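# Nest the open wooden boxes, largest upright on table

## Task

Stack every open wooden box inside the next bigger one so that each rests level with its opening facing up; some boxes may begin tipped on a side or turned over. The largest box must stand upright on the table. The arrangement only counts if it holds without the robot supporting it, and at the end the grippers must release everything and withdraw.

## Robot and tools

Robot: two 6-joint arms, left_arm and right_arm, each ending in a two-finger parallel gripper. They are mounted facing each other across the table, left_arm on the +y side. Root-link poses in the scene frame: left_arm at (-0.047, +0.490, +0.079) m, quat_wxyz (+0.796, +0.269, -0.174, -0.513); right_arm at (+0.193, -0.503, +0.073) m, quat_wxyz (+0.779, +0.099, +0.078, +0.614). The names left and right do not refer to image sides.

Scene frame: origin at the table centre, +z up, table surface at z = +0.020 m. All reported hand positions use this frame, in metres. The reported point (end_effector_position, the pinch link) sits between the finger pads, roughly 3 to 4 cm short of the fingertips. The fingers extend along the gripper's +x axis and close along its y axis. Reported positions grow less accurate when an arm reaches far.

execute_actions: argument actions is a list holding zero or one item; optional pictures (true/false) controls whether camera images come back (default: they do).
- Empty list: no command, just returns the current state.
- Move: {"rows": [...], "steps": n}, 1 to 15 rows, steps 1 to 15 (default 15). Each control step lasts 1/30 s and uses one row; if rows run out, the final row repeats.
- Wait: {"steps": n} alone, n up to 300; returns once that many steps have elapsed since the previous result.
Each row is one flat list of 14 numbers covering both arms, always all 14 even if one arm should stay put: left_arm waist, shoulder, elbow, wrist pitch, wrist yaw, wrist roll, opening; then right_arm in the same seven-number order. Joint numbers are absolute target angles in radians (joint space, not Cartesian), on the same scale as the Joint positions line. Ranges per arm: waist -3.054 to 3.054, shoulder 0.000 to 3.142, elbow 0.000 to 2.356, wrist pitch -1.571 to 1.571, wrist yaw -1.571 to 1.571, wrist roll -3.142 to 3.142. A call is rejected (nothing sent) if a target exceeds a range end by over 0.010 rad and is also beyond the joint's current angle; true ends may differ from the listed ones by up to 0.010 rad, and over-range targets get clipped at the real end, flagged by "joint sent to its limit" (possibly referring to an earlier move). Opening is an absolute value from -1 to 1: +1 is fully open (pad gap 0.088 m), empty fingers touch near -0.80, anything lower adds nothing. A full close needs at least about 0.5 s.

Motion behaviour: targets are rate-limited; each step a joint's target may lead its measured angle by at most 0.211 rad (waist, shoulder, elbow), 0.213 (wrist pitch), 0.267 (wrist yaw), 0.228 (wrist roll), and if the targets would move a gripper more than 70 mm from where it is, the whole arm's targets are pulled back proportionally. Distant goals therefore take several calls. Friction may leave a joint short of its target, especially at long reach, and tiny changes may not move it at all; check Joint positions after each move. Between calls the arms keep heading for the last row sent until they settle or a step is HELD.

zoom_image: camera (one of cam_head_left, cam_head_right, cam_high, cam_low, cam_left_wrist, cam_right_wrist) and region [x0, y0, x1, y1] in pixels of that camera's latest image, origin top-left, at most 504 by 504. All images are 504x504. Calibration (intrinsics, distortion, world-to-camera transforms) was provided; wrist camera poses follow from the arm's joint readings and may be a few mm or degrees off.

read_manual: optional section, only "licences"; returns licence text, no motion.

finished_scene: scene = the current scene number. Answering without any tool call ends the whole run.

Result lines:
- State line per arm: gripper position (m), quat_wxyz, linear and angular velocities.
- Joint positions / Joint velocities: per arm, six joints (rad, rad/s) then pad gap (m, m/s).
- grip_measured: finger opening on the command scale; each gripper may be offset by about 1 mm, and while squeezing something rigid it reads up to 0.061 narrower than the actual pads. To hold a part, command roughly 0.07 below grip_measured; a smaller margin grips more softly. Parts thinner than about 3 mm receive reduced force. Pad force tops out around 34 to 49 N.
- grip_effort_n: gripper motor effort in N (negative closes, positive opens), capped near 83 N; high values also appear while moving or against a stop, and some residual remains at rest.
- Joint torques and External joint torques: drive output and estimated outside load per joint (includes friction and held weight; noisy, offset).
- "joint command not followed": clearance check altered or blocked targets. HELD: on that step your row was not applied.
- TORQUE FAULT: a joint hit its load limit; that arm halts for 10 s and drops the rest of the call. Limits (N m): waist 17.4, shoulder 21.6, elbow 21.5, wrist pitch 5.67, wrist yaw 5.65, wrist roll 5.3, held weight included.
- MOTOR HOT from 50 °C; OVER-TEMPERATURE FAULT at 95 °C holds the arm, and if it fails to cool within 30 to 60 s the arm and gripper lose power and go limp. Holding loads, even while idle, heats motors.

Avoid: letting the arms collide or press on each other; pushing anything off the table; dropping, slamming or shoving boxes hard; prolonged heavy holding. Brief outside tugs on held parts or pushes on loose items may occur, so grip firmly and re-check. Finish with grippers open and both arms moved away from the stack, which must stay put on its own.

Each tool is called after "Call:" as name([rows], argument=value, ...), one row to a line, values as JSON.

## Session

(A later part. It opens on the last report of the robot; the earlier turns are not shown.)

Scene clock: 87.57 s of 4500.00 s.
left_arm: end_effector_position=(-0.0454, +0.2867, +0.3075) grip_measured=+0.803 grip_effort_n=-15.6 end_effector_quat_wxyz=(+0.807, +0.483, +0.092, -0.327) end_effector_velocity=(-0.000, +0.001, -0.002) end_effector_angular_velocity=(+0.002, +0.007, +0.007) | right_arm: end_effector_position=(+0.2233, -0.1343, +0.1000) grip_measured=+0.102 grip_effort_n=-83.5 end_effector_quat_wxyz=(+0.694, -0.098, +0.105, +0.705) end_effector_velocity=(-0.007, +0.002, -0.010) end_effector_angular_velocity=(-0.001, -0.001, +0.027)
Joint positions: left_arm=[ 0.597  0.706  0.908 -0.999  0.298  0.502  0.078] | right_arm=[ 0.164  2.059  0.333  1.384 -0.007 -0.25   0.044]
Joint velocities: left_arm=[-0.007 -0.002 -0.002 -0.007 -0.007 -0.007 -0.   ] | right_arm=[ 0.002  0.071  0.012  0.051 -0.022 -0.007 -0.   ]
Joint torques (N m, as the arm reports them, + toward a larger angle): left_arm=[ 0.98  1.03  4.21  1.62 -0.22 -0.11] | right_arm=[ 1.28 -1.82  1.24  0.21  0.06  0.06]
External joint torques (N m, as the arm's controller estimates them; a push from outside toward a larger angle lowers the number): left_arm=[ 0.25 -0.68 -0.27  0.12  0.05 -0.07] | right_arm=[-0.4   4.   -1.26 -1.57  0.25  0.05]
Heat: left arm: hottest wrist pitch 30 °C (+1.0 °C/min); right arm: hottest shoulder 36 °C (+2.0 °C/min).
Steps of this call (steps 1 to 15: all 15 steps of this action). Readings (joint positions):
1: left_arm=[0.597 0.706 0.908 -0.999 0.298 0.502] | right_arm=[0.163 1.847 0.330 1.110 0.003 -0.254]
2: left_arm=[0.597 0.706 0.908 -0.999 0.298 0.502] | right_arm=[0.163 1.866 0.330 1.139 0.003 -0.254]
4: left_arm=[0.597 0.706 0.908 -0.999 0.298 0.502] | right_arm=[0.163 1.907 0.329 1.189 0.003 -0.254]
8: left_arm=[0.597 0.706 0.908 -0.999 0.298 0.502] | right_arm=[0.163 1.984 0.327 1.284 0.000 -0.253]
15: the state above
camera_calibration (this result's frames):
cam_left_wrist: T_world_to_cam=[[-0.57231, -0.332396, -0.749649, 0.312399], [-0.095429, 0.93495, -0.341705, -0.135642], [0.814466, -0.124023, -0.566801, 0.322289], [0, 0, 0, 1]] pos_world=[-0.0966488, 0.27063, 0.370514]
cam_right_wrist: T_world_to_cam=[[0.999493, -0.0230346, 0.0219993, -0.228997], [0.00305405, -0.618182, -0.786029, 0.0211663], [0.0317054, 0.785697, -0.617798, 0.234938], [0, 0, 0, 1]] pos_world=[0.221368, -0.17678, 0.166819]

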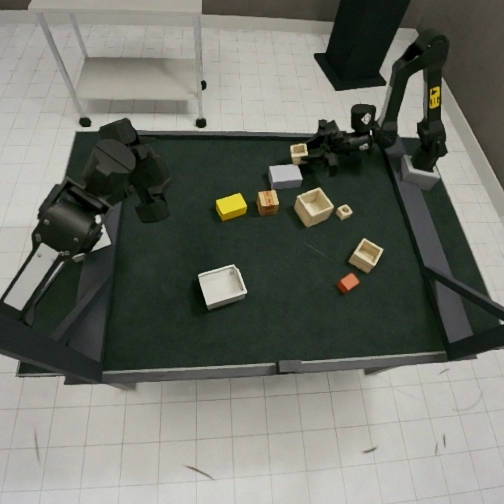

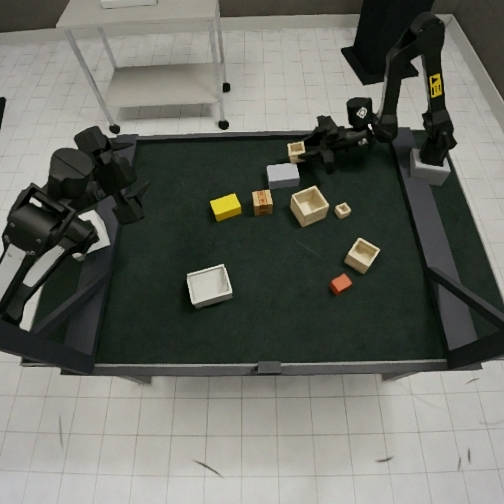

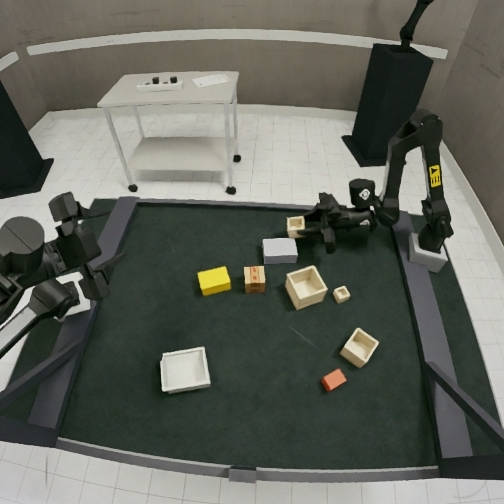

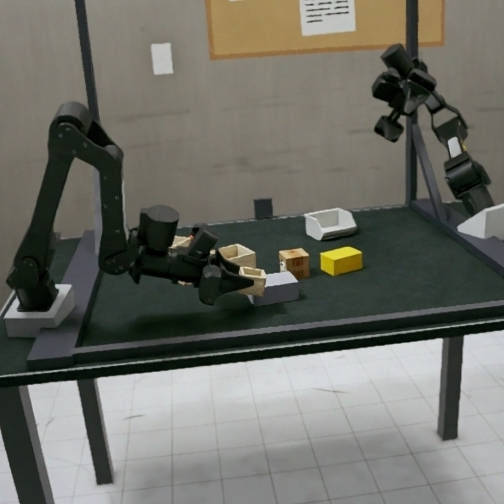

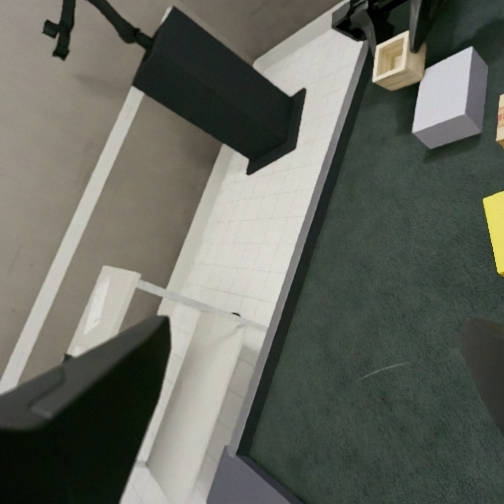

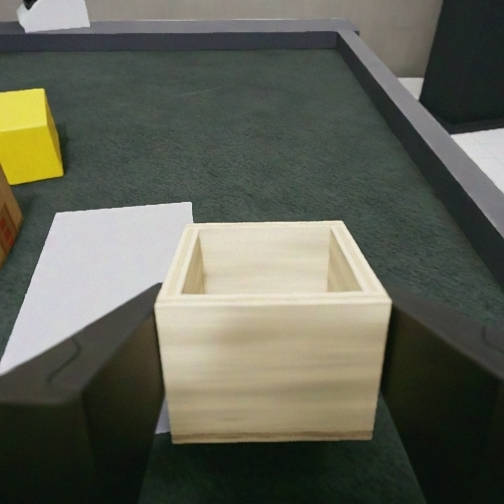

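Call:
execute_actions([
  {"rows":[[0.6,0.7,0.9,-1.0,0.3,0.5,0.8,0.16,2.02,0.32,1.37,0,-0.25,-0.05],[0.6,0.7,0.9,-1.0,0.3,0.5,0.8,0.16,1.98,0.32,1.34,0,-0.25,-0.05],[0.6,0.7,0.9,-1.0,0.3,0.5,0.8,0.16,1.94,0.31,1.31,0,-0.25,-0.05],[0.6,0.7,0.9,-1.0,0.3,0.5,0.8,0.17,1.9,0.29,1.28,0,-0.25,-0.05],[0.6,0.7,0.9,-1.0,0.3,0.5,0.8,0.19,1.86,0.27,1.25,0,-0.25,-0.05],[0.6,0.7,0.9,-1.0,0.3,0.5,0.8,0.21,1.82,0.25,1.22,0,-0.25,-0.05],[0.6,0.7,0.9,-1.0,0.3,0.5,0.8,0.24,1.79,0.23,1.19,0,-0.24,-0.05],[0.6,0.7,0.9,-1.0,0.3,0.5,0.8,0.27,1.76,0.21,1.16,0,-0.24,-0.05],[0.6,0.7,0.9,-1.0,0.3,0.5,0.8,0.3,1.74,0.19,1.13,0,-0.24,-0.05],[0.6,0.7,0.9,-1.0,0.3,0.5,0.8,0.33,1.73,0.17,1.11,0,-0.23,-0.05],[0.6,0.7,0.9,-1.0,0.3,0.5,0.8,0.36,1.73,0.15,1.1,0,-0.23,-0.05],[0.6,0.7,0.9,-1.0,0.3,0.5,0.8,0.39,1.73,0.13,1.1,0,-0.23,-0.05],[0.6,0.7,0.9,-1.0,0.3,0.5,0.8,0.42,1.74,0.115,1.1,0,-0.22,-0.05],[0.6,0.7,0.9,-1.0,0.3,0.5,0.8,0.44,1.75,0.105,1.1,0,-0.22,-0.05],[0.6,0.7,0.9,-1.0,0.3,0.5,0.8,0.45,1.76,0.105,1.1,0,-0.22,-0.05]]},
], pictures=false)

Call:
execute_actions([
  {"rows":[[0.6,0.7,0.9,-1.0,0.3,0.5,0.8,0.45,1.78,0.105,1.11,0,-0.22,-0.05],[0.6,0.7,0.9,-1.0,0.3,0.5,0.8,0.45,1.8,0.105,1.12,0,-0.22,-0.05],[0.6,0.7,0.9,-1.0,0.3,0.5,0.8,0.45,1.82,0.105,1.14,0,-0.22,-0.05],[0.6,0.7,0.9,-1.0,0.3,0.5,0.8,0.45,1.84,0.105,1.16,0,-0.22,-0.05],[0.6,0.7,0.9,-1.0,0.3,0.5,0.8,0.45,1.86,0.105,1.18,0,-0.22,-0.05],[0.6,0.7,0.9,-1.0,0.3,0.5,0.8,0.45,1.88,0.105,1.2,0,-0.22,-0.05],[0.6,0.7,0.9,-1.0,0.3,0.5,0.8,0.45,1.9,0.105,1.22,0,-0.22,-0.05],[0.6,0.7,0.9,-1.0,0.3,0.5,0.8,0.45,1.92,0.105,1.24,0,-0.22,-0.05],[0.6,0.7,0.9,-1.0,0.3,0.5,0.8,0.45,1.94,0.105,1.26,0,-0.22,-0.05],[0.6,0.7,0.9,-1.0,0.3,0.5,0.8,0.45,1.96,0.105,1.27,0,-0.22,-0.05]]},
])

Call:
zoom_image(camera="cam_low", region=[40,200,280,350])

Scene clock: 91.60 s of 4500.00 s.
left_arm: end_effector_position=(-0.0454, +0.2867, +0.3075) grip_measured=+0.803 grip_effort_n=-15.6 end_effector_quat_wxyz=(+0.807, +0.483, +0.092, -0.327) end_effector_velocity=(+0.001, -0.000, +0.001) end_effector_angular_velocity=(-0.006, -0.006, +0.004) | right_arm: end_effector_position=(+0.1492, -0.2008, +0.1136) grip_measured=+0.102 grip_effort_n=-83.5 end_effector_quat_wxyz=(+0.594, -0.148, +0.126, +0.781) end_effector_velocity=(-0.219, -0.203, -0.115) end_effector_angular_velocity=(-0.482, -0.081, +0.850)
Joint positions: left_arm=[ 0.597  0.706  0.908 -0.999  0.298  0.502  0.078] | right_arm=[ 0.399  1.749  0.137  1.11   0.    -0.23   0.044]
Joint velocities: left_arm=[-0.002 -0.002 -0.002  0.007 -0.007 -0.007 -0.   ] | right_arm=[ 0.676  0.027 -0.432 -0.212 -0.066  0.051  0.   ]
Joint torques (N m, as the arm reports them, + toward a larger angle): left_arm=[ 0.97  1.01  4.22  1.62 -0.23 -0.11] | right_arm=[ 0.29 -3.2   3.49  2.24 -0.13  0.15]
External joint torques (N m, as the arm's controller estimates them; a push from outside toward a larger angle lowers the number): left_arm=[ 0.23 -0.74 -0.3   0.1   0.05 -0.07] | right_arm=[-0.23  0.68 -0.81  0.19 -0.12  0.12]
Heat: left arm: hottest wrist pitch 30 °C (+1.0 °C/min); right arm: hottest shoulder 35 °C (+0.0 °C/min).
Steps of this call (steps 1 to 15: the robot went on to your last target; steps 16 to 90: nothing new was sent; then 0.53 s passed at rest; steps 91 to 105: all 15 steps of this action). Readings (joint positions):
91: left_arm=[0.597 0.706 0.908 -0.999 0.298 0.502] | right_arm=[0.164 2.059 0.333 1.391 -0.007 -0.250]
92: left_arm=[0.597 0.706 0.908 -0.999 0.298 0.502] | right_arm=[0.164 2.044 0.333 1.375 -0.007 -0.250]
94: left_arm=[0.597 0.706 0.908 -0.999 0.298 0.502] | right_arm=[0.164 1.997 0.323 1.332 -0.003 -0.250]
98: left_arm=[0.597 0.706 0.908 -0.999 0.298 0.502] | right_arm=[0.205 1.851 0.265 1.236 0.002 -0.249]
105: the state above

Scene clock: 92.10 s of 4500.00 s.
left_arm: end_effector_position=(-0.0454, +0.2867, +0.3075) grip_measured=+0.803 grip_effort_n=-15.6 end_effector_quat_wxyz=(+0.807, +0.483, +0.092, -0.327) end_effector_velocity=(+0.001, -0.000, +0.001) end_effector_angular_velocity=(-0.006, -0.006, +0.004) | right_arm: end_effector_position=(+0.1297, -0.2158, +0.0841) grip_measured=+0.102 grip_effort_n=-83.5 end_effector_quat_wxyz=(+0.566, -0.173, +0.141, +0.794) end_effector_velocity=(-0.001, +0.002, -0.003) end_effector_angular_velocity=(+0.009, +0.005, -0.010)
Joint positions: left_arm=[ 0.597  0.706  0.908 -0.999  0.298  0.502  0.078] | right_arm=[ 0.448  1.945  0.11   1.262 -0.002 -0.224  0.044]
Joint velocities: left_arm=[-0.002 -0.002 -0.002  0.007 -0.007 -0.007 -0.   ] | right_arm=[ 0.002  0.056  0.002  0.066  0.007  0.007 -0.   ]
Joint torques (N m, as the arm reports them, + toward a larger angle): left_arm=[ 0.97  1.03  4.24  1.62 -0.23 -0.11] | right_arm=[ 1.23 -3.    1.67  2.25 -0.09  0.12]
External joint torques (N m, as the arm's controller estimates them; a push from outside toward a larger angle lowers the number): left_arm=[ 0.23 -0.66 -0.29  0.1   0.05 -0.07] | right_arm=[ 0.04  1.37 -0.74  0.47  0.09  0.12]
Heat: left arm: hottest wrist pitch 30 °C (+1.0 °C/min); right arm: hottest shoulder 35 °C (+0.0 °C/min).
Steps of this call (steps 1 to 15: all 15 steps of this action). Readings (joint positions):
1: left_arm=[0.597 0.706 0.908 -0.999 0.298 0.502] | right_arm=[0.419 1.752 0.124 1.107 -0.001 -0.228]
2: left_arm=[0.597 0.706 0.908 -0.999 0.298 0.502] | right_arm=[0.432 1.760 0.117 1.108 -0.002 -0.227]
4: left_arm=[0.597 0.706 0.908 -0.999 0.298 0.502] | right_arm=[0.442 1.789 0.113 1.126 -0.002 -0.225]
8: left_arm=[0.597 0.706 0.908 -0.999 0.298 0.502] | right_arm=[0.446 1.862 0.112 1.192 -0.002 -0.225]
15: the state above
camera_calibration (this result's frames):
cam_left_wrist: T_world_to_cam=[[-0.57231, -0.332396, -0.749649, 0.312399], [-0.095429, 0.93495, -0.341705, -0.135642], [0.814466, -0.124023, -0.566801, 0.322289], [0, 0, 0, 1]] pos_world=[-0.0966488, 0.27063, 0.370514]
cam_right_wrist: T_world_to_cam=[[0.956761, 0.290602, 0.0126179, -0.0629921], [0.222039, -0.701629, -0.677064, -0.0970055], [-0.187903, 0.650589, -0.735816, 0.301358], [0, 0, 0, 1]] pos_world=[0.138434, -0.245817, 0.15686]

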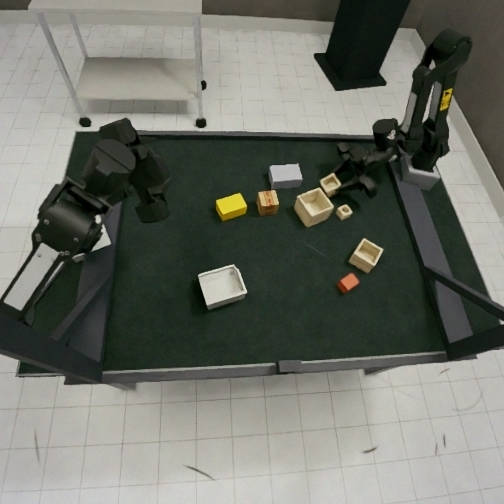

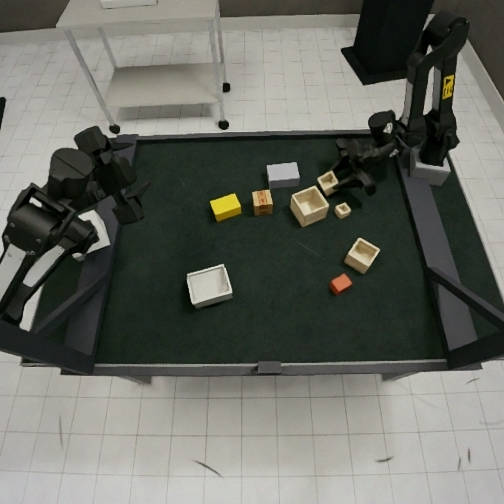

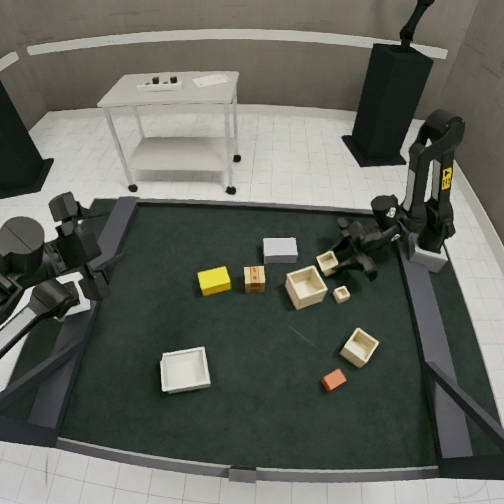

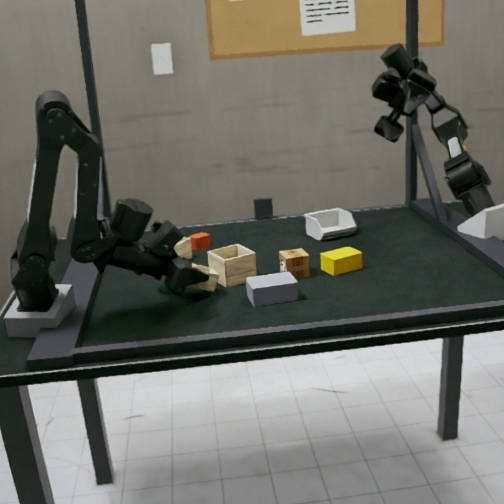

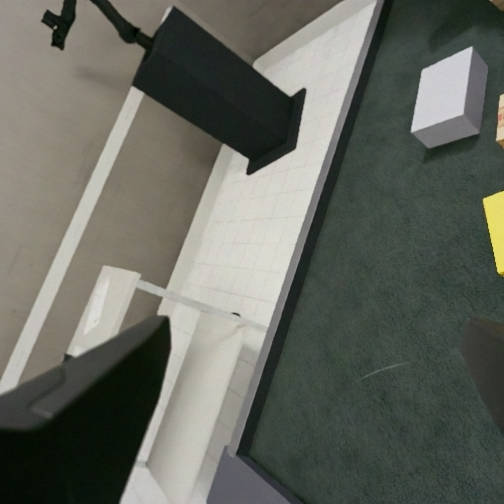

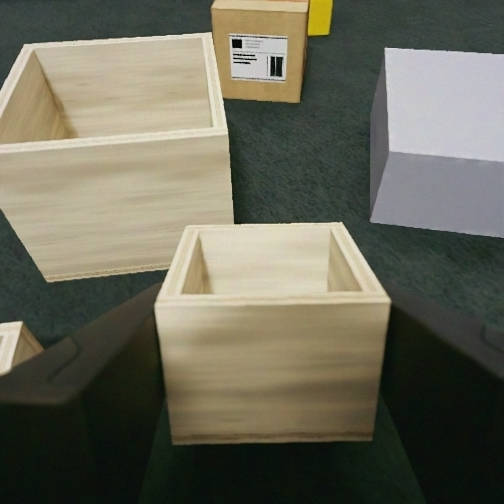

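Region (40, 200, 280, 350) of cam_low's 504x504 image, scaled by 2.100, with more detail than that image has; it fills the top 315 rows of this view, and the rest is white.

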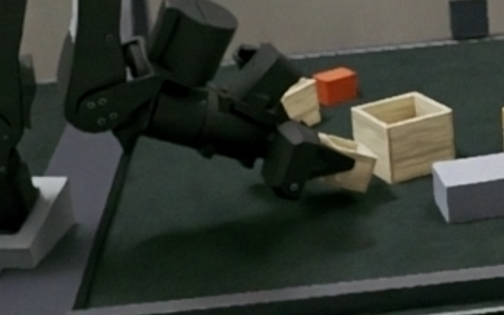

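Call:
execute_actions([
  {"rows":[[0.6,0.7,0.9,-1.0,0.3,0.5,0.8,0.44,1.97,0.105,1.28,0,-0.22,-0.05],[0.6,0.7,0.9,-1.0,0.3,0.5,0.8,0.44,1.98,0.105,1.29,0,-0.22,-0.05],[0.6,0.7,0.9,-1.0,0.3,0.5,0.8,0.44,1.99,0.105,1.3,0,-0.22,-0.05],[0.6,0.7,0.9,-1.0,0.3,0.5,0.8,0.44,2.0,0.105,1.31,0,-0.22,-0.05],[0.6,0.7,0.9,-1.0,0.3,0.5,0.8,0.44,2.01,0.105,1.32,0,-0.22,-0.05],[0.6,0.7,0.9,-1.0,0.3,0.5,0.8,0.44,2.02,0.105,1.33,0,-0.22,-0.05],[0.6,0.7,0.9,-1.0,0.3,0.5,0.8,0.44,2.03,0.105,1.34,0,-0.22,-0.05],[0.6,0.7,0.9,-1.0,0.3,0.5,0.8,0.44,2.04,0.105,1.345,0,-0.22,-0.05],[0.6,0.7,0.9,-1.0,0.3,0.5,0.8,0.44,2.05,0.105,1.35,0,-0.22,-0.05],[0.6,0.7,0.9,-1.0,0.3,0.5,0.8,0.44,2.06,0.105,1.355,0,-0.22,-0.05]]},
])

Call:
zoom_image(camera="cam_low", region=[40,200,280,350])

Scene clock: 93.77 s of 4500.00 s.
left_arm: end_effector_position=(-0.0454, +0.2867, +0.3075) grip_measured=+0.803 grip_effort_n=-15.6 end_effector_quat_wxyz=(+0.807, +0.483, +0.092, -0.327) end_effector_velocity=(-0.002, +0.002, -0.005) end_effector_angular_velocity=(+0.014, +0.019, -0.000) | right_arm: end_effector_position=(+0.1288, -0.2174, +0.0727) grip_measured=+0.102 grip_effort_n=-83.5 end_effector_quat_wxyz=(+0.565, -0.177, +0.145, +0.792) end_effector_velocity=(-0.001, +0.001, +0.001) end_effector_angular_velocity=(+0.014, +0.021, +0.005)
Joint positions: left_arm=[ 0.597  0.706  0.908 -0.999  0.298  0.502  0.078] | right_arm=[ 0.443  2.047  0.109  1.352 -0.002 -0.224  0.044]
Joint velocities: left_arm=[-0.002 -0.002 -0.002 -0.022  0.007  0.007 -0.   ] | right_arm=[-0.007  0.032 -0.002  0.051 -0.022  0.007  0.   ]
Joint torques (N m, as the arm reports them, + toward a larger angle): left_arm=[ 0.96  1.04  4.22  1.62 -0.22 -0.11] | right_arm=[ 1.13 -3.16  1.35  2.05 -0.14  0.12]
External joint torques (N m, as the arm's controller estimates them; a push from outside toward a larger angle lowers the number): left_arm=[ 0.23 -0.66 -0.27  0.12  0.05 -0.07] | right_arm=[-0.07  1.32 -0.4   0.34  0.03  0.11]
Heat: left arm: hottest wrist pitch 30 °C (+1.0 °C/min); right arm: hottest shoulder 35 °C (-1.0 °C/min).
Steps of this call (steps 1 to 15: the robot went on to your last target; steps 16 to 35: nothing new was sent; steps 36 to 50: all 15 steps of this action). Readings (joint positions):
36: left_arm=[0.597 0.706 0.908 -0.999 0.298 0.502] | right_arm=[0.448 1.951 0.110 1.270 -0.002 -0.224]
37: left_arm=[0.597 0.706 0.908 -0.999 0.298 0.502] | right_arm=[0.447 1.955 0.110 1.275 -0.002 -0.224]
39: left_arm=[0.597 0.706 0.908 -0.999 0.298 0.502] | right_arm=[0.445 1.969 0.110 1.289 -0.002 -0.224]
43: left_arm=[0.597 0.706 0.908 -0.999 0.298 0.502] | right_arm=[0.443 2.006 0.110 1.324 -0.002 -0.224]
50: the state above
camera_calibration (this result's frames):
cam_left_wrist: T_world_to_cam=[[-0.57231, -0.332396, -0.749649, 0.312399], [-0.095429, 0.93495, -0.341705, -0.135642], [0.814466, -0.124023, -0.566801, 0.322289], [0, 0, 0, 1]] pos_world=[-0.0966488, 0.27063, 0.370514]
cam_right_wrist: T_world_to_cam=[[0.957267, 0.288987, 0.0112518, -0.061799], [0.222224, -0.7101, -0.668113, -0.108121], [-0.185086, 0.642063, -0.743975, 0.292202], [0, 0, 0, 1]] pos_world=[0.137268, -0.24653, 0.145849]

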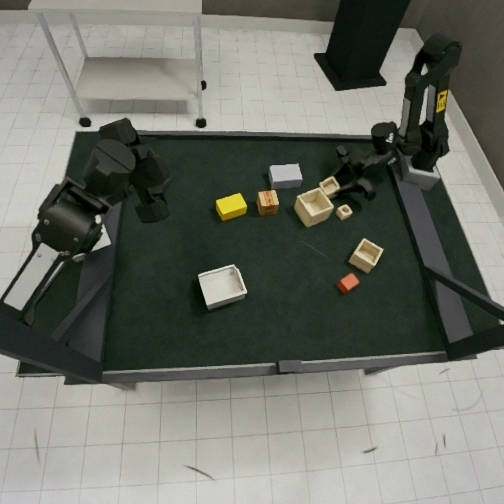

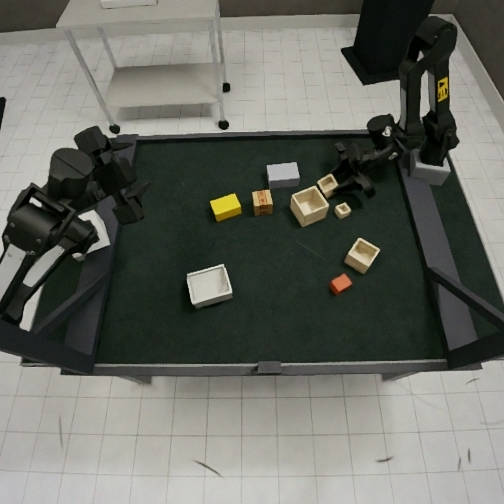

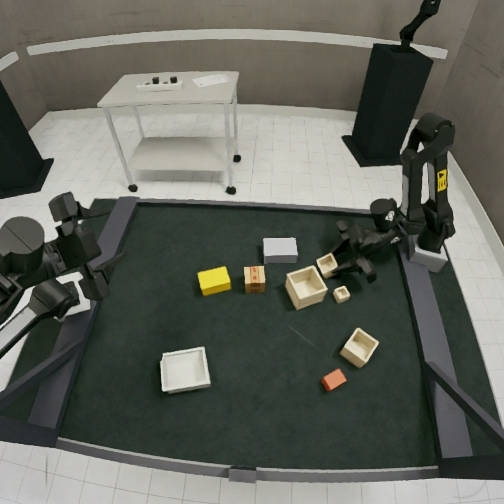

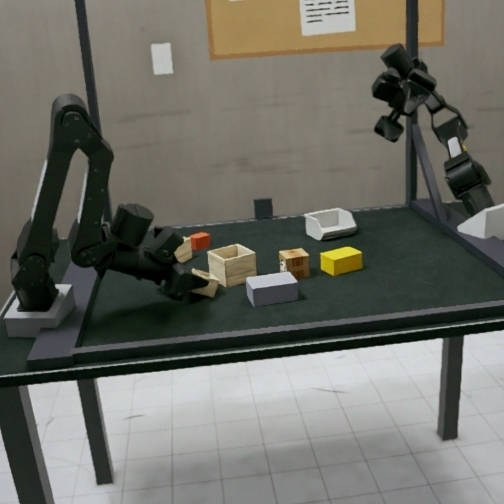

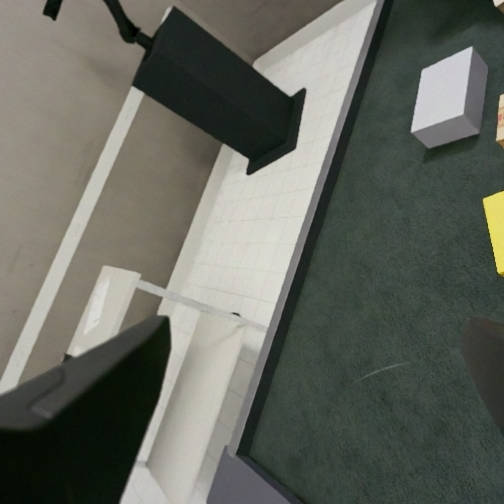

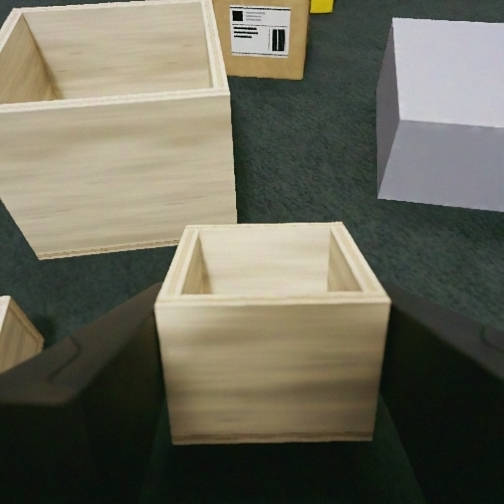

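Region (40, 200, 280, 350) of cam_low's 504x504 image, scaled by 2.100, with more detail than that image has; it fills the top 315 rows of this view, and the rest is white.

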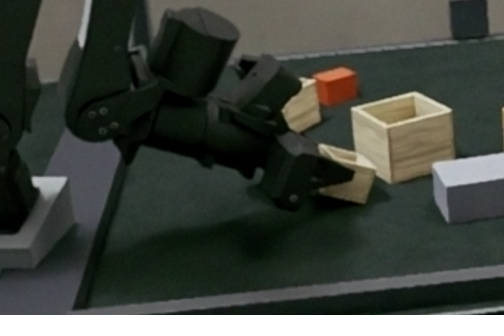

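Call:
execute_actions([
  {"rows":[[0.6,0.7,0.9,-1.0,0.3,0.5,0.8,0.44,2.07,0.105,1.355,0,-0.22,-0.05],[0.6,0.7,0.9,-1.0,0.3,0.5,0.8,0.44,2.075,0.105,1.355,0,-0.22,-0.05],[0.6,0.7,0.9,-1.0,0.3,0.5,0.8,0.44,2.075,0.105,1.355,0,-0.22,0.05],[0.6,0.7,0.9,-1.0,0.3,0.5,0.8,0.44,2.075,0.105,1.355,0,-0.22,0.09],[0.6,0.7,0.9,-1.0,0.3,0.5,0.8,0.44,2.075,0.105,1.355,0,-0.22,0.11],[0.6,0.7,0.9,-1.0,0.3,0.5,0.8,0.44,2.075,0.105,1.355,0,-0.22,0.12],[0.6,0.7,0.9,-1.0,0.3,0.5,0.8,0.44,2.075,0.105,1.355,0,-0.22,0.13],[0.6,0.7,0.9,-1.0,0.3,0.5,0.8,0.44,2.075,0.105,1.355,0,-0.22,0.14],[0.6,0.7,0.9,-1.0,0.3,0.5,0.8,0.44,2.075,0.105,1.355,0,-0.22,0.15],[0.6,0.7,0.9,-1.0,0.3,0.5,0.8,0.44,2.075,0.105,1.355,0,-0.22,0.16],[0.6,0.7,0.9,-1.0,0.3,0.5,0.8,0.44,2.075,0.105,1.355,0,-0.22,0.17],[0.6,0.7,0.9,-1.0,0.3,0.5,0.8,0.44,2.075,0.105,1.355,0,-0.22,0.19],[0.6,0.7,0.9,-1.0,0.3,0.5,0.8,0.44,2.075,0.105,1.355,0,-0.22,0.24],[0.6,0.7,0.9,-1.0,0.3,0.5,0.8,0.44,2.075,0.105,1.355,0,-0.22,0.3],[0.6,0.7,0.9,-1.0,0.3,0.5,0.8,0.44,2.075,0.105,1.355,0,-0.22,0.36]]},
], pictures=false)

Call:
execute_actions([
  {"rows":[[0.6,0.7,0.9,-1.0,0.3,0.5,0.8,0.44,2.04,0.105,1.34,0,-0.22,0.4],[0.6,0.7,0.9,-1.0,0.3,0.5,0.8,0.44,2.0,0.105,1.31,0,-0.22,0.4],[0.6,0.7,0.9,-1.0,0.3,0.5,0.8,0.44,1.96,0.105,1.28,0,-0.22,0.4],[0.6,0.7,0.9,-1.0,0.3,0.5,0.8,0.44,1.92,0.11,1.24,0,-0.22,0.4],[0.6,0.7,0.9,-1.0,0.3,0.5,0.8,0.44,1.88,0.12,1.2,0,-0.22,0.4],[0.6,0.7,0.9,-1.0,0.3,0.5,0.8,0.44,1.84,0.13,1.15,0,-0.22,0.4],[0.6,0.7,0.9,-1.0,0.3,0.5,0.8,0.44,1.8,0.15,1.1,0,-0.22,0.4],[0.6,0.7,0.9,-1.0,0.3,0.5,0.8,0.44,1.76,0.17,1.04,0,-0.22,0.4],[0.6,0.7,0.9,-1.0,0.3,0.5,0.8,0.44,1.72,0.2,0.98,0,-0.22,0.4],[0.6,0.7,0.9,-1.0,0.3,0.5,0.8,0.44,1.68,0.23,0.92,0,-0.22,0.4],[0.6,0.7,0.9,-1.0,0.3,0.5,0.8,0.44,1.64,0.27,0.85,0,-0.22,0.4],[0.6,0.7,0.9,-1.0,0.3,0.5,0.8,0.44,1.6,0.31,0.78,0,-0.22,0.4],[0.6,0.7,0.9,-1.0,0.3,0.5,0.8,0.44,1.57,0.35,0.71,0,-0.22,0.4],[0.6,0.7,0.9,-1.0,0.3,0.5,0.8,0.44,1.55,0.39,0.64,0,-0.22,0.4],[0.6,0.7,0.9,-1.0,0.3,0.5,0.8,0.44,1.55,0.43,0.57,0,-0.22,0.4]]},
], pictures=false)

Call:
execute_actions([
  {"rows":[[0.6,0.7,0.9,-1.0,0.3,0.5,0.8,0.47,1.55,0.47,0.5,0.01,-0.2,0.3],[0.6,0.7,0.9,-1.0,0.3,0.5,0.8,0.5,1.56,0.52,0.43,0.01,-0.18,0.2],[0.6,0.7,0.9,-1.0,0.3,0.5,0.8,0.53,1.57,0.57,0.36,0.02,-0.16,0.1],[0.6,0.7,0.9,-1.0,0.3,0.5,0.8,0.56,1.58,0.62,0.29,0.02,-0.14,0],[0.6,0.7,0.9,-1.0,0.3,0.5,0.8,0.59,1.6,0.67,0.22,0.03,-0.12,-0.1],[0.6,0.7,0.9,-1.0,0.3,0.5,0.8,0.62,1.62,0.72,0.15,0.03,-0.1,-0.2],[0.6,0.7,0.9,-1.0,0.3,0.5,0.8,0.65,1.64,0.77,0.08,0.04,-0.08,-0.3],[0.6,0.7,0.9,-1.0,0.3,0.5,0.8,0.68,1.66,0.82,0.01,0.04,-0.06,-0.4],[0.6,0.7,0.9,-1.0,0.3,0.5,0.8,0.71,1.68,0.87,-0.06,0.05,-0.04,-0.5],[0.6,0.7,0.9,-1.0,0.3,0.5,0.8,0.74,1.71,0.92,-0.13,0.05,-0.02,-0.6],[0.6,0.7,0.9,-1.0,0.3,0.5,0.8,0.77,1.74,0.97,-0.2,0.06,0,-0.7],[0.6,0.7,0.9,-1.0,0.3,0.5,0.8,0.8,1.77,1.02,-0.27,0.06,0.01,-0.78],[0.6,0.7,0.9,-1.0,0.3,0.5,0.8,0.83,1.8,1.07,-0.34,0.07,0.02,-0.78],[0.6,0.7,0.9,-1.0,0.3,0.5,0.8,0.86,1.83,1.12,-0.41,0.07,0.03,-0.78],[0.6,0.7,0.9,-1.0,0.3,0.5,0.8,0.89,1.86,1.17,-0.48,0.08,0.03,-0.78]]},
], pictures=false)

Call:
execute_actions([
  {"rows":[[0.6,0.7,0.9,-1.0,0.3,0.5,0.8,0.92,1.9,1.22,-0.55,0.08,0.03,-0.78],[0.6,0.7,0.9,-1.0,0.3,0.5,0.8,0.95,1.94,1.27,-0.62,0.09,0.03,-0.78],[0.6,0.7,0.9,-1.0,0.3,0.5,0.8,0.98,1.98,1.32,-0.69,0.09,0.03,-0.78],[0.6,0.7,0.9,-1.0,0.3,0.5,0.8,1.01,2.02,1.37,-0.75,0.1,0.03,-0.78],[0.6,0.7,0.9,-1.0,0.3,0.5,0.8,1.04,2.06,1.42,-0.81,0.1,0.03,-0.78],[0.6,0.7,0.9,-1.0,0.3,0.5,0.8,1.06,2.1,1.47,-0.87,0.1,0.03,-0.78],[0.6,0.7,0.9,-1.0,0.3,0.5,0.8,1.08,2.14,1.52,-0.92,0.1,0.03,-0.78],[0.6,0.7,0.9,-1.0,0.3,0.5,0.8,1.1,2.18,1.57,-0.97,0.1,0.03,-0.78],[0.6,0.7,0.9,-1.0,0.3,0.5,0.8,1.12,2.22,1.62,-1.02,0.1,0.03,-0.78],[0.6,0.7,0.9,-1.0,0.3,0.5,0.8,1.13,2.26,1.67,-1.06,0.1,0.03,-0.78],[0.6,0.7,0.9,-1.0,0.3,0.5,0.8,1.14,2.3,1.72,-1.1,0.1,0.03,-0.78],[0.6,0.7,0.9,-1.0,0.3,0.5,0.8,1.15,2.34,1.76,-1.13,0.1,0.03,-0.78],[0.6,0.7,0.9,-1.0,0.3,0.5,0.8,1.16,2.38,1.8,-1.16,0.1,0.03,-0.78],[0.6,0.7,0.9,-1.0,0.3,0.5,0.8,1.162,2.42,1.83,-1.18,0.1,0.03,-0.78],[0.6,0.7,0.9,-1.0,0.3,0.5,0.8,1.162,2.465,1.86,-1.2,0.1,0.03,-0.78]]},
], pictures=false)

Call:
execute_actions([
  {"steps":14},
])

Scene clock: 101.50 s of 4500.00 s.
left_arm: end_effector_position=(-0.0454, +0.2867, +0.3075) grip_measured=+0.803 grip_effort_n=-15.6 end_effector_quat_wxyz=(+0.807, +0.483, +0.092, -0.327) end_effector_velocity=(-0.001, +0.000, -0.002) end_effector_angular_velocity=(-0.003, +0.014, -0.001) | right_arm: end_effector_position=(+0.1282, -0.2193, +0.0685) grip_measured=+0.245 grip_effort_n=12.3 end_effector_quat_wxyz=(+0.563, -0.182, +0.149, +0.792) end_effector_velocity=(-0.004, -0.006, -0.010) end_effector_angular_velocity=(-0.040, -0.005, +0.030)
Joint positions: left_arm=[ 0.597  0.706  0.908 -0.999  0.298  0.502  0.078] | right_arm=[ 0.443  2.064  0.108  1.356 -0.002 -0.224  0.051]
Joint velocities: left_arm=[-0.002 -0.002 -0.002 -0.007  0.007 -0.007 -0.   ] | right_arm=[-0.002  0.022 -0.002 -0.022 -0.022 -0.007  0.065]
Joint torques (N m, as the arm reports them, + toward a larger angle): left_arm=[ 0.95  1.02  4.22  1.61 -0.22 -0.12] | right_arm=[ 0.79 -3.27  1.11  1.93 -0.12  0.18]
External joint torques (N m, as the arm's controller estimates them; a push from outside toward a larger angle lowers the number): left_arm=[ 0.22 -0.7  -0.27  0.11  0.06 -0.08] | right_arm=[-0.46  1.24 -0.56  0.16  0.06  0.18]
Heat: left arm: hottest wrist pitch 30 °C (+1.0 °C/min); right arm: hottest shoulder 34 °C (-1.0 °C/min).
Steps of this call (steps 1 to 15: the robot went on to your last target; steps 16 to 90: nothing new was sent; then 4.23 s passed at rest; steps 91 to 105: all 15 steps of this action). Readings (joint positions):
91: left_arm=[0.597 0.706 0.908 -0.999 0.298 0.502] | right_arm=[0.443 2.050 0.109 1.355 -0.002 -0.224]
92: left_arm=[0.597 0.706 0.908 -0.999 0.298 0.502] | right_arm=[0.443 2.052 0.109 1.358 -0.002 -0.224]
94: left_arm=[0.597 0.706 0.908 -0.999 0.298 0.502] | right_arm=[0.443 2.055 0.109 1.361 -0.002 -0.224]
98: left_arm=[0.597 0.706 0.908 -0.999 0.298 0.502] | right_arm=[0.443 2.056 0.109 1.361 -0.002 -0.224]
105: the state above

Scene clock: 102.00 s of 4500.00 s.
left_arm: end_effector_position=(-0.0454, +0.2867, +0.3075) grip_measured=+0.803 grip_effort_n=-15.6 end_effector_quat_wxyz=(+0.807, +0.483, +0.092, -0.327) end_effector_velocity=(-0.001, +0.001, -0.000) end_effector_angular_velocity=(-0.002, +0.001, +0.009) | right_arm: end_effector_position=(+0.1358, -0.1685, +0.1481) grip_measured=+0.397 grip_effort_n=11.9 end_effector_quat_wxyz=(+0.574, -0.156, +0.128, +0.793) end_effector_velocity=(+0.024, +0.240, +0.336) end_effector_angular_velocity=(+0.308, +0.072, -0.052)
Joint positions: left_arm=[ 0.597  0.706  0.908 -0.999  0.298  0.502  0.078] | right_arm=[ 0.443  1.61   0.324  0.758 -0.002 -0.224  0.058]
Joint velocities: left_arm=[-0.002 -0.002  0.002 -0.007 -0.007 -0.007 -0.   ] | right_arm=[-0.002 -0.755  1.214 -1.648 -0.022 -0.007  0.   ]
Joint torques (N m, as the arm reports them, + toward a larger angle): left_arm=[ 0.98  1.03  4.2   1.61 -0.23 -0.11] | right_arm=[ 0.93 -4.66  5.52  1.66 -0.12  0.18]
External joint torques (N m, as the arm's controller estimates them; a push from outside toward a larger angle lowers the number): left_arm=[ 0.24 -0.62 -0.36  0.1   0.05 -0.07] | right_arm=[-0.35 -1.03  0.73  0.1   0.06  0.17]
Heat: left arm: hottest wrist pitch 30 °C (+1.0 °C/min); right arm: hottest shoulder 34 °C (-1.0 °C/min).
Steps of this call (steps 1 to 15: all 15 steps of this action). Readings (joint positions):
1: left_arm=[0.597 0.706 0.908 -0.999 0.298 0.502] | right_arm=[0.443 2.063 0.108 1.355 -0.002 -0.224]
2: left_arm=[0.597 0.706 0.908 -0.999 0.298 0.502] | right_arm=[0.443 2.056 0.108 1.345 -0.002 -0.224]
4: left_arm=[0.597 0.706 0.908 -0.999 0.298 0.502] | right_arm=[0.443 2.012 0.108 1.303 -0.002 -0.224]
8: left_arm=[0.597 0.706 0.908 -0.999 0.298 0.502] | right_arm=[0.443 1.865 0.127 1.160 -0.002 -0.224]
15: the state above

Scene clock: 102.50 s of 4500.00 s.
left_arm: end_effector_position=(-0.0454, +0.2867, +0.3075) grip_measured=+0.803 grip_effort_n=-15.6 end_effector_quat_wxyz=(+0.807, +0.483, +0.092, -0.327) end_effector_velocity=(-0.001, +0.001, -0.002) end_effector_angular_velocity=(+0.000, +0.003, +0.005) | right_arm: end_effector_position=(-0.0079, -0.1382, +0.2264) grip_measured=-0.707 grip_effort_n=-16.0 end_effector_quat_wxyz=(+0.443, -0.260, +0.222, +0.829) end_effector_velocity=(-0.375, -0.101, +0.012) end_effector_angular_velocity=(-0.781, -0.612, +0.783)
Joint positions: left_arm=[ 0.597  0.706  0.908 -0.999  0.298  0.502  0.078] | right_arm=[ 0.81   1.772  1.043 -0.136  0.062  0.004  0.004]
Joint velocities: left_arm=[-0.007 -0.007 -0.002 -0.007 -0.007 -0.007 -0.   ] | right_arm=[ 0.886  0.867  1.448 -1.707  0.154  0.242 -0.039]
Joint torques (N m, as the arm reports them, + toward a larger angle): left_arm=[ 0.98  1.01  4.22  1.62 -0.23 -0.11] | right_arm=[ 2.05 -5.49  7.22  1.53  0.03  0.18]
External joint torques (N m, as the arm's controller estimates them; a push from outside toward a larger angle lowers the number): left_arm=[ 0.26 -0.65 -0.3   0.11  0.05 -0.07] | right_arm=[0.31 1.28 0.85 0.06 0.13 0.17]
Heat: left arm: hottest wrist pitch 30 °C (+1.0 °C/min); right arm: hottest shoulder 34 °C (-1.0 °C/min).
Steps of this call (steps 1 to 15: all 15 steps of this action). Readings (joint positions):
1: left_arm=[0.597 0.706 0.908 -0.999 0.298 0.502] | right_arm=[0.444 1.589 0.366 0.700 0.000 -0.221]
2: left_arm=[0.597 0.706 0.908 -0.999 0.298 0.502] | right_arm=[0.452 1.576 0.410 0.641 0.006 -0.212]
4: left_arm=[0.597 0.706 0.908 -0.999 0.298 0.502] | right_arm=[0.488 1.571 0.501 0.521 0.013 -0.184]
8: left_arm=[0.597 0.706 0.908 -0.999 0.298 0.502] | right_arm=[0.601 1.604 0.691 0.282 0.028 -0.112]
15: the state above

Scene clock: 103.00 s of 4500.00 s.
left_arm: end_effector_position=(-0.0454, +0.2867, +0.3075) grip_measured=+0.803 grip_effort_n=-15.6 end_effector_quat_wxyz=(+0.807, +0.483, +0.092, -0.327) end_effector_velocity=(+0.000, +0.002, -0.002) end_effector_angular_velocity=(-0.001, +0.005, +0.011) | right_arm: end_effector_position=(-0.1339, -0.2311, +0.1658) grip_measured=-0.778 grip_effort_n=-16.0 end_effector_quat_wxyz=(+0.255, -0.595, +0.217, +0.731) end_effector_velocity=(+0.015, -0.148, -0.223) end_effector_angular_velocity=(-0.960, -1.389, +0.376)
Joint positions: left_arm=[ 0.597  0.706  0.908 -0.999  0.298  0.502  0.078] | right_arm=[ 1.156  2.339  1.768 -1.032  0.095  0.026  0.001]
Joint velocities: left_arm=[-0.002 -0.002 -0.002 -0.007 -0.007 -0.007 -0.   ] | right_arm=[ 0.203  1.16   1.15  -1.707  0.007 -0.007 -0.   ]
Joint torques (N m, as the arm reports them, + toward a larger angle): left_arm=[ 0.99  1.02  4.25  1.62 -0.22 -0.1 ] | right_arm=[ 0.22 -7.15  6.06  0.45  0.18  0.14]
External joint torques (N m, as the arm's controller estimates them; a push from outside toward a larger angle lowers the number): left_arm=[ 0.25 -0.7  -0.26  0.1   0.06 -0.06] | right_arm=[ 0.18  1.77  0.79 -0.05  0.11  0.13]
Heat: left arm: hottest wrist pitch 30 °C (+1.0 °C/min); right arm: hottest shoulder 34 °C (-1.0 °C/min).
Steps of this call (steps 1 to 15: all 15 steps of this action). Readings (joint positions):
1: left_arm=[0.597 0.706 0.908 -0.999 0.298 0.502] | right_arm=[0.840 1.802 1.092 -0.196 0.068 0.012]
2: left_arm=[0.597 0.706 0.908 -0.999 0.298 0.502] | right_arm=[0.869 1.834 1.141 -0.256 0.072 0.016]
4: left_arm=[0.597 0.706 0.908 -0.999 0.298 0.502] | right_arm=[0.929 1.905 1.242 -0.373 0.082 0.022]
8: left_arm=[0.597 0.706 0.908 -0.999 0.298 0.502] | right_arm=[1.042 2.062 1.442 -0.612 0.092 0.025]
15: the state above

Scene clock: 103.47 s of 4500.00 s.
left_arm: end_effector_position=(-0.0454, +0.2867, +0.3075) grip_measured=+0.803 grip_effort_n=-15.6 end_effector_quat_wxyz=(+0.807, +0.483, +0.092, -0.327) end_effector_velocity=(-0.001, +0.001, -0.002) end_effector_angular_velocity=(-0.011, +0.009, +0.011) | right_arm: end_effector_position=(-0.1233, -0.2461, +0.1384) grip_measured=-0.778 grip_effort_n=-15.1 end_effector_quat_wxyz=(+0.228, -0.666, +0.228, +0.673) end_effector_velocity=(+0.009, -0.007, +0.000) end_effector_angular_velocity=(-0.037, -0.037, -0.005)
Joint positions: left_arm=[ 0.597  0.706  0.908 -0.999  0.298  0.502  0.078] | right_arm=[ 1.164  2.452  1.855 -1.198  0.097  0.026  0.001]
Joint velocities: left_arm=[-0.007 -0.007 -0.002 -0.007 -0.007 -0.022 -0.   ] | right_arm=[-0.002 -0.002 -0.002 -0.051 -0.007  0.007 -0.   ]
Joint torques (N m, as the arm reports them, + toward a larger angle): left_arm=[ 0.99  1.03  4.23  1.61 -0.23 -0.11] | right_arm=[ 1.17 -9.73  6.47  0.32  0.14  0.14]
External joint torques (N m, as the arm's controller estimates them; a push from outside toward a larger angle lowers the number): left_arm=[ 0.26 -0.63 -0.29  0.11  0.05 -0.06] | right_arm=[-0.05  0.82  0.6  -0.08  0.15  0.14]
Heat: left arm: hottest wrist pitch 30 °C (+1.0 °C/min); right arm: hottest shoulder 34 °C (-1.0 °C/min).
Steps of this call (steps 1 to 14: the robot went on to your last target). Readings (joint positions):
1: left_arm=[0.597 0.706 0.908 -0.999 0.298 0.502] | right_arm=[1.162 2.373 1.801 -1.084 0.095 0.026]
2: left_arm=[0.597 0.706 0.908 -0.999 0.298 0.502] | right_arm=[1.165 2.399 1.819 -1.120 0.095 0.026]
4: left_arm=[0.597 0.706 0.908 -0.999 0.298 0.502] | right_arm=[1.165 2.435 1.830 -1.166 0.096 0.026]
8: left_arm=[0.597 0.706 0.908 -0.999 0.298 0.502] | right_arm=[1.164 2.452 1.840 -1.192 0.097 0.026]
14: the state above
camera_calibration (this result's frames):
cam_left_wrist: T_world_to_cam=[[-0.57231, -0.332396, -0.749649, 0.312399], [-0.095429, 0.93495, -0.341705, -0.135642], [0.814466, -0.124023, -0.566801, 0.322289], [0, 0, 0, 1]] pos_world=[-0.0966488, 0.27063, 0.370514]
cam_right_wrist: T_world_to_cam=[[0.592033, 0.804757, 0.0431617, 0.264562], [0.742073, -0.565243, 0.360318, -0.0712323], [0.314365, -0.181291, -0.931831, 0.197799], [0, 0, 0, 1]] pos_world=[-0.165951, -0.217312, 0.198563]

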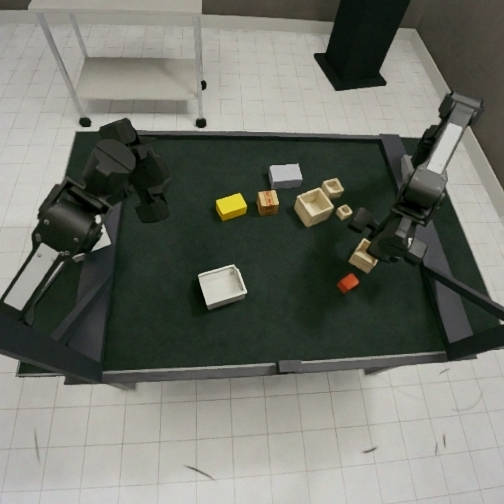

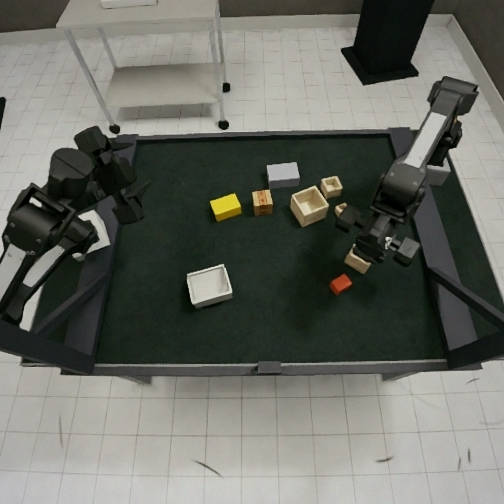

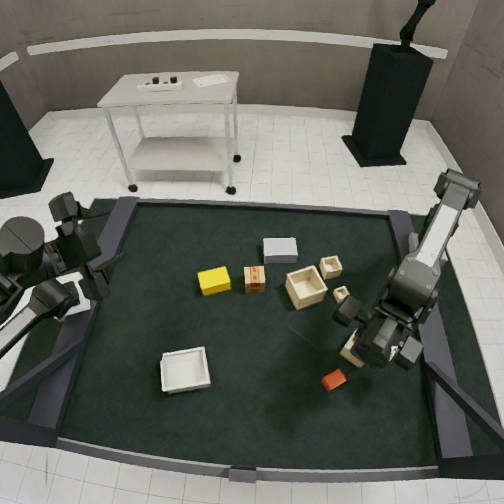

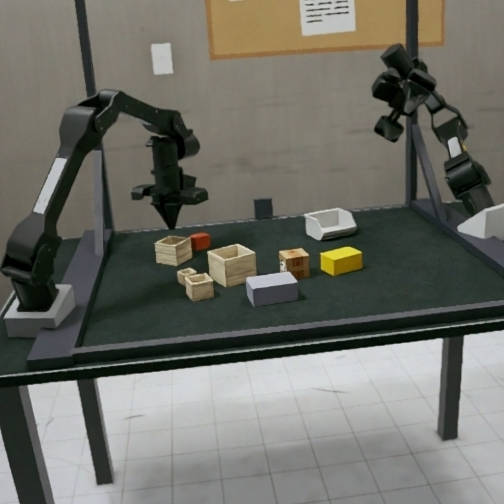

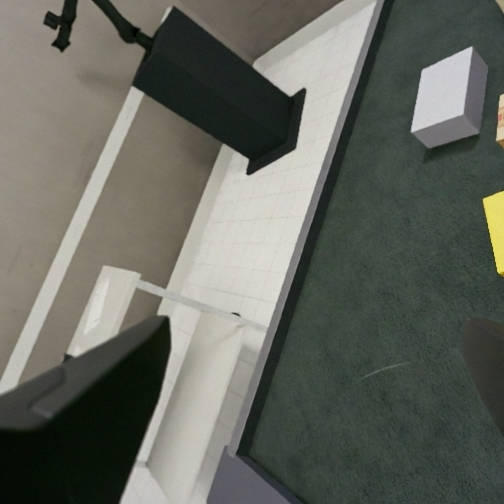

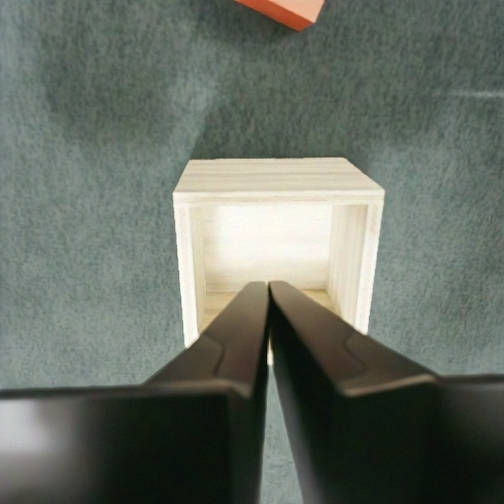

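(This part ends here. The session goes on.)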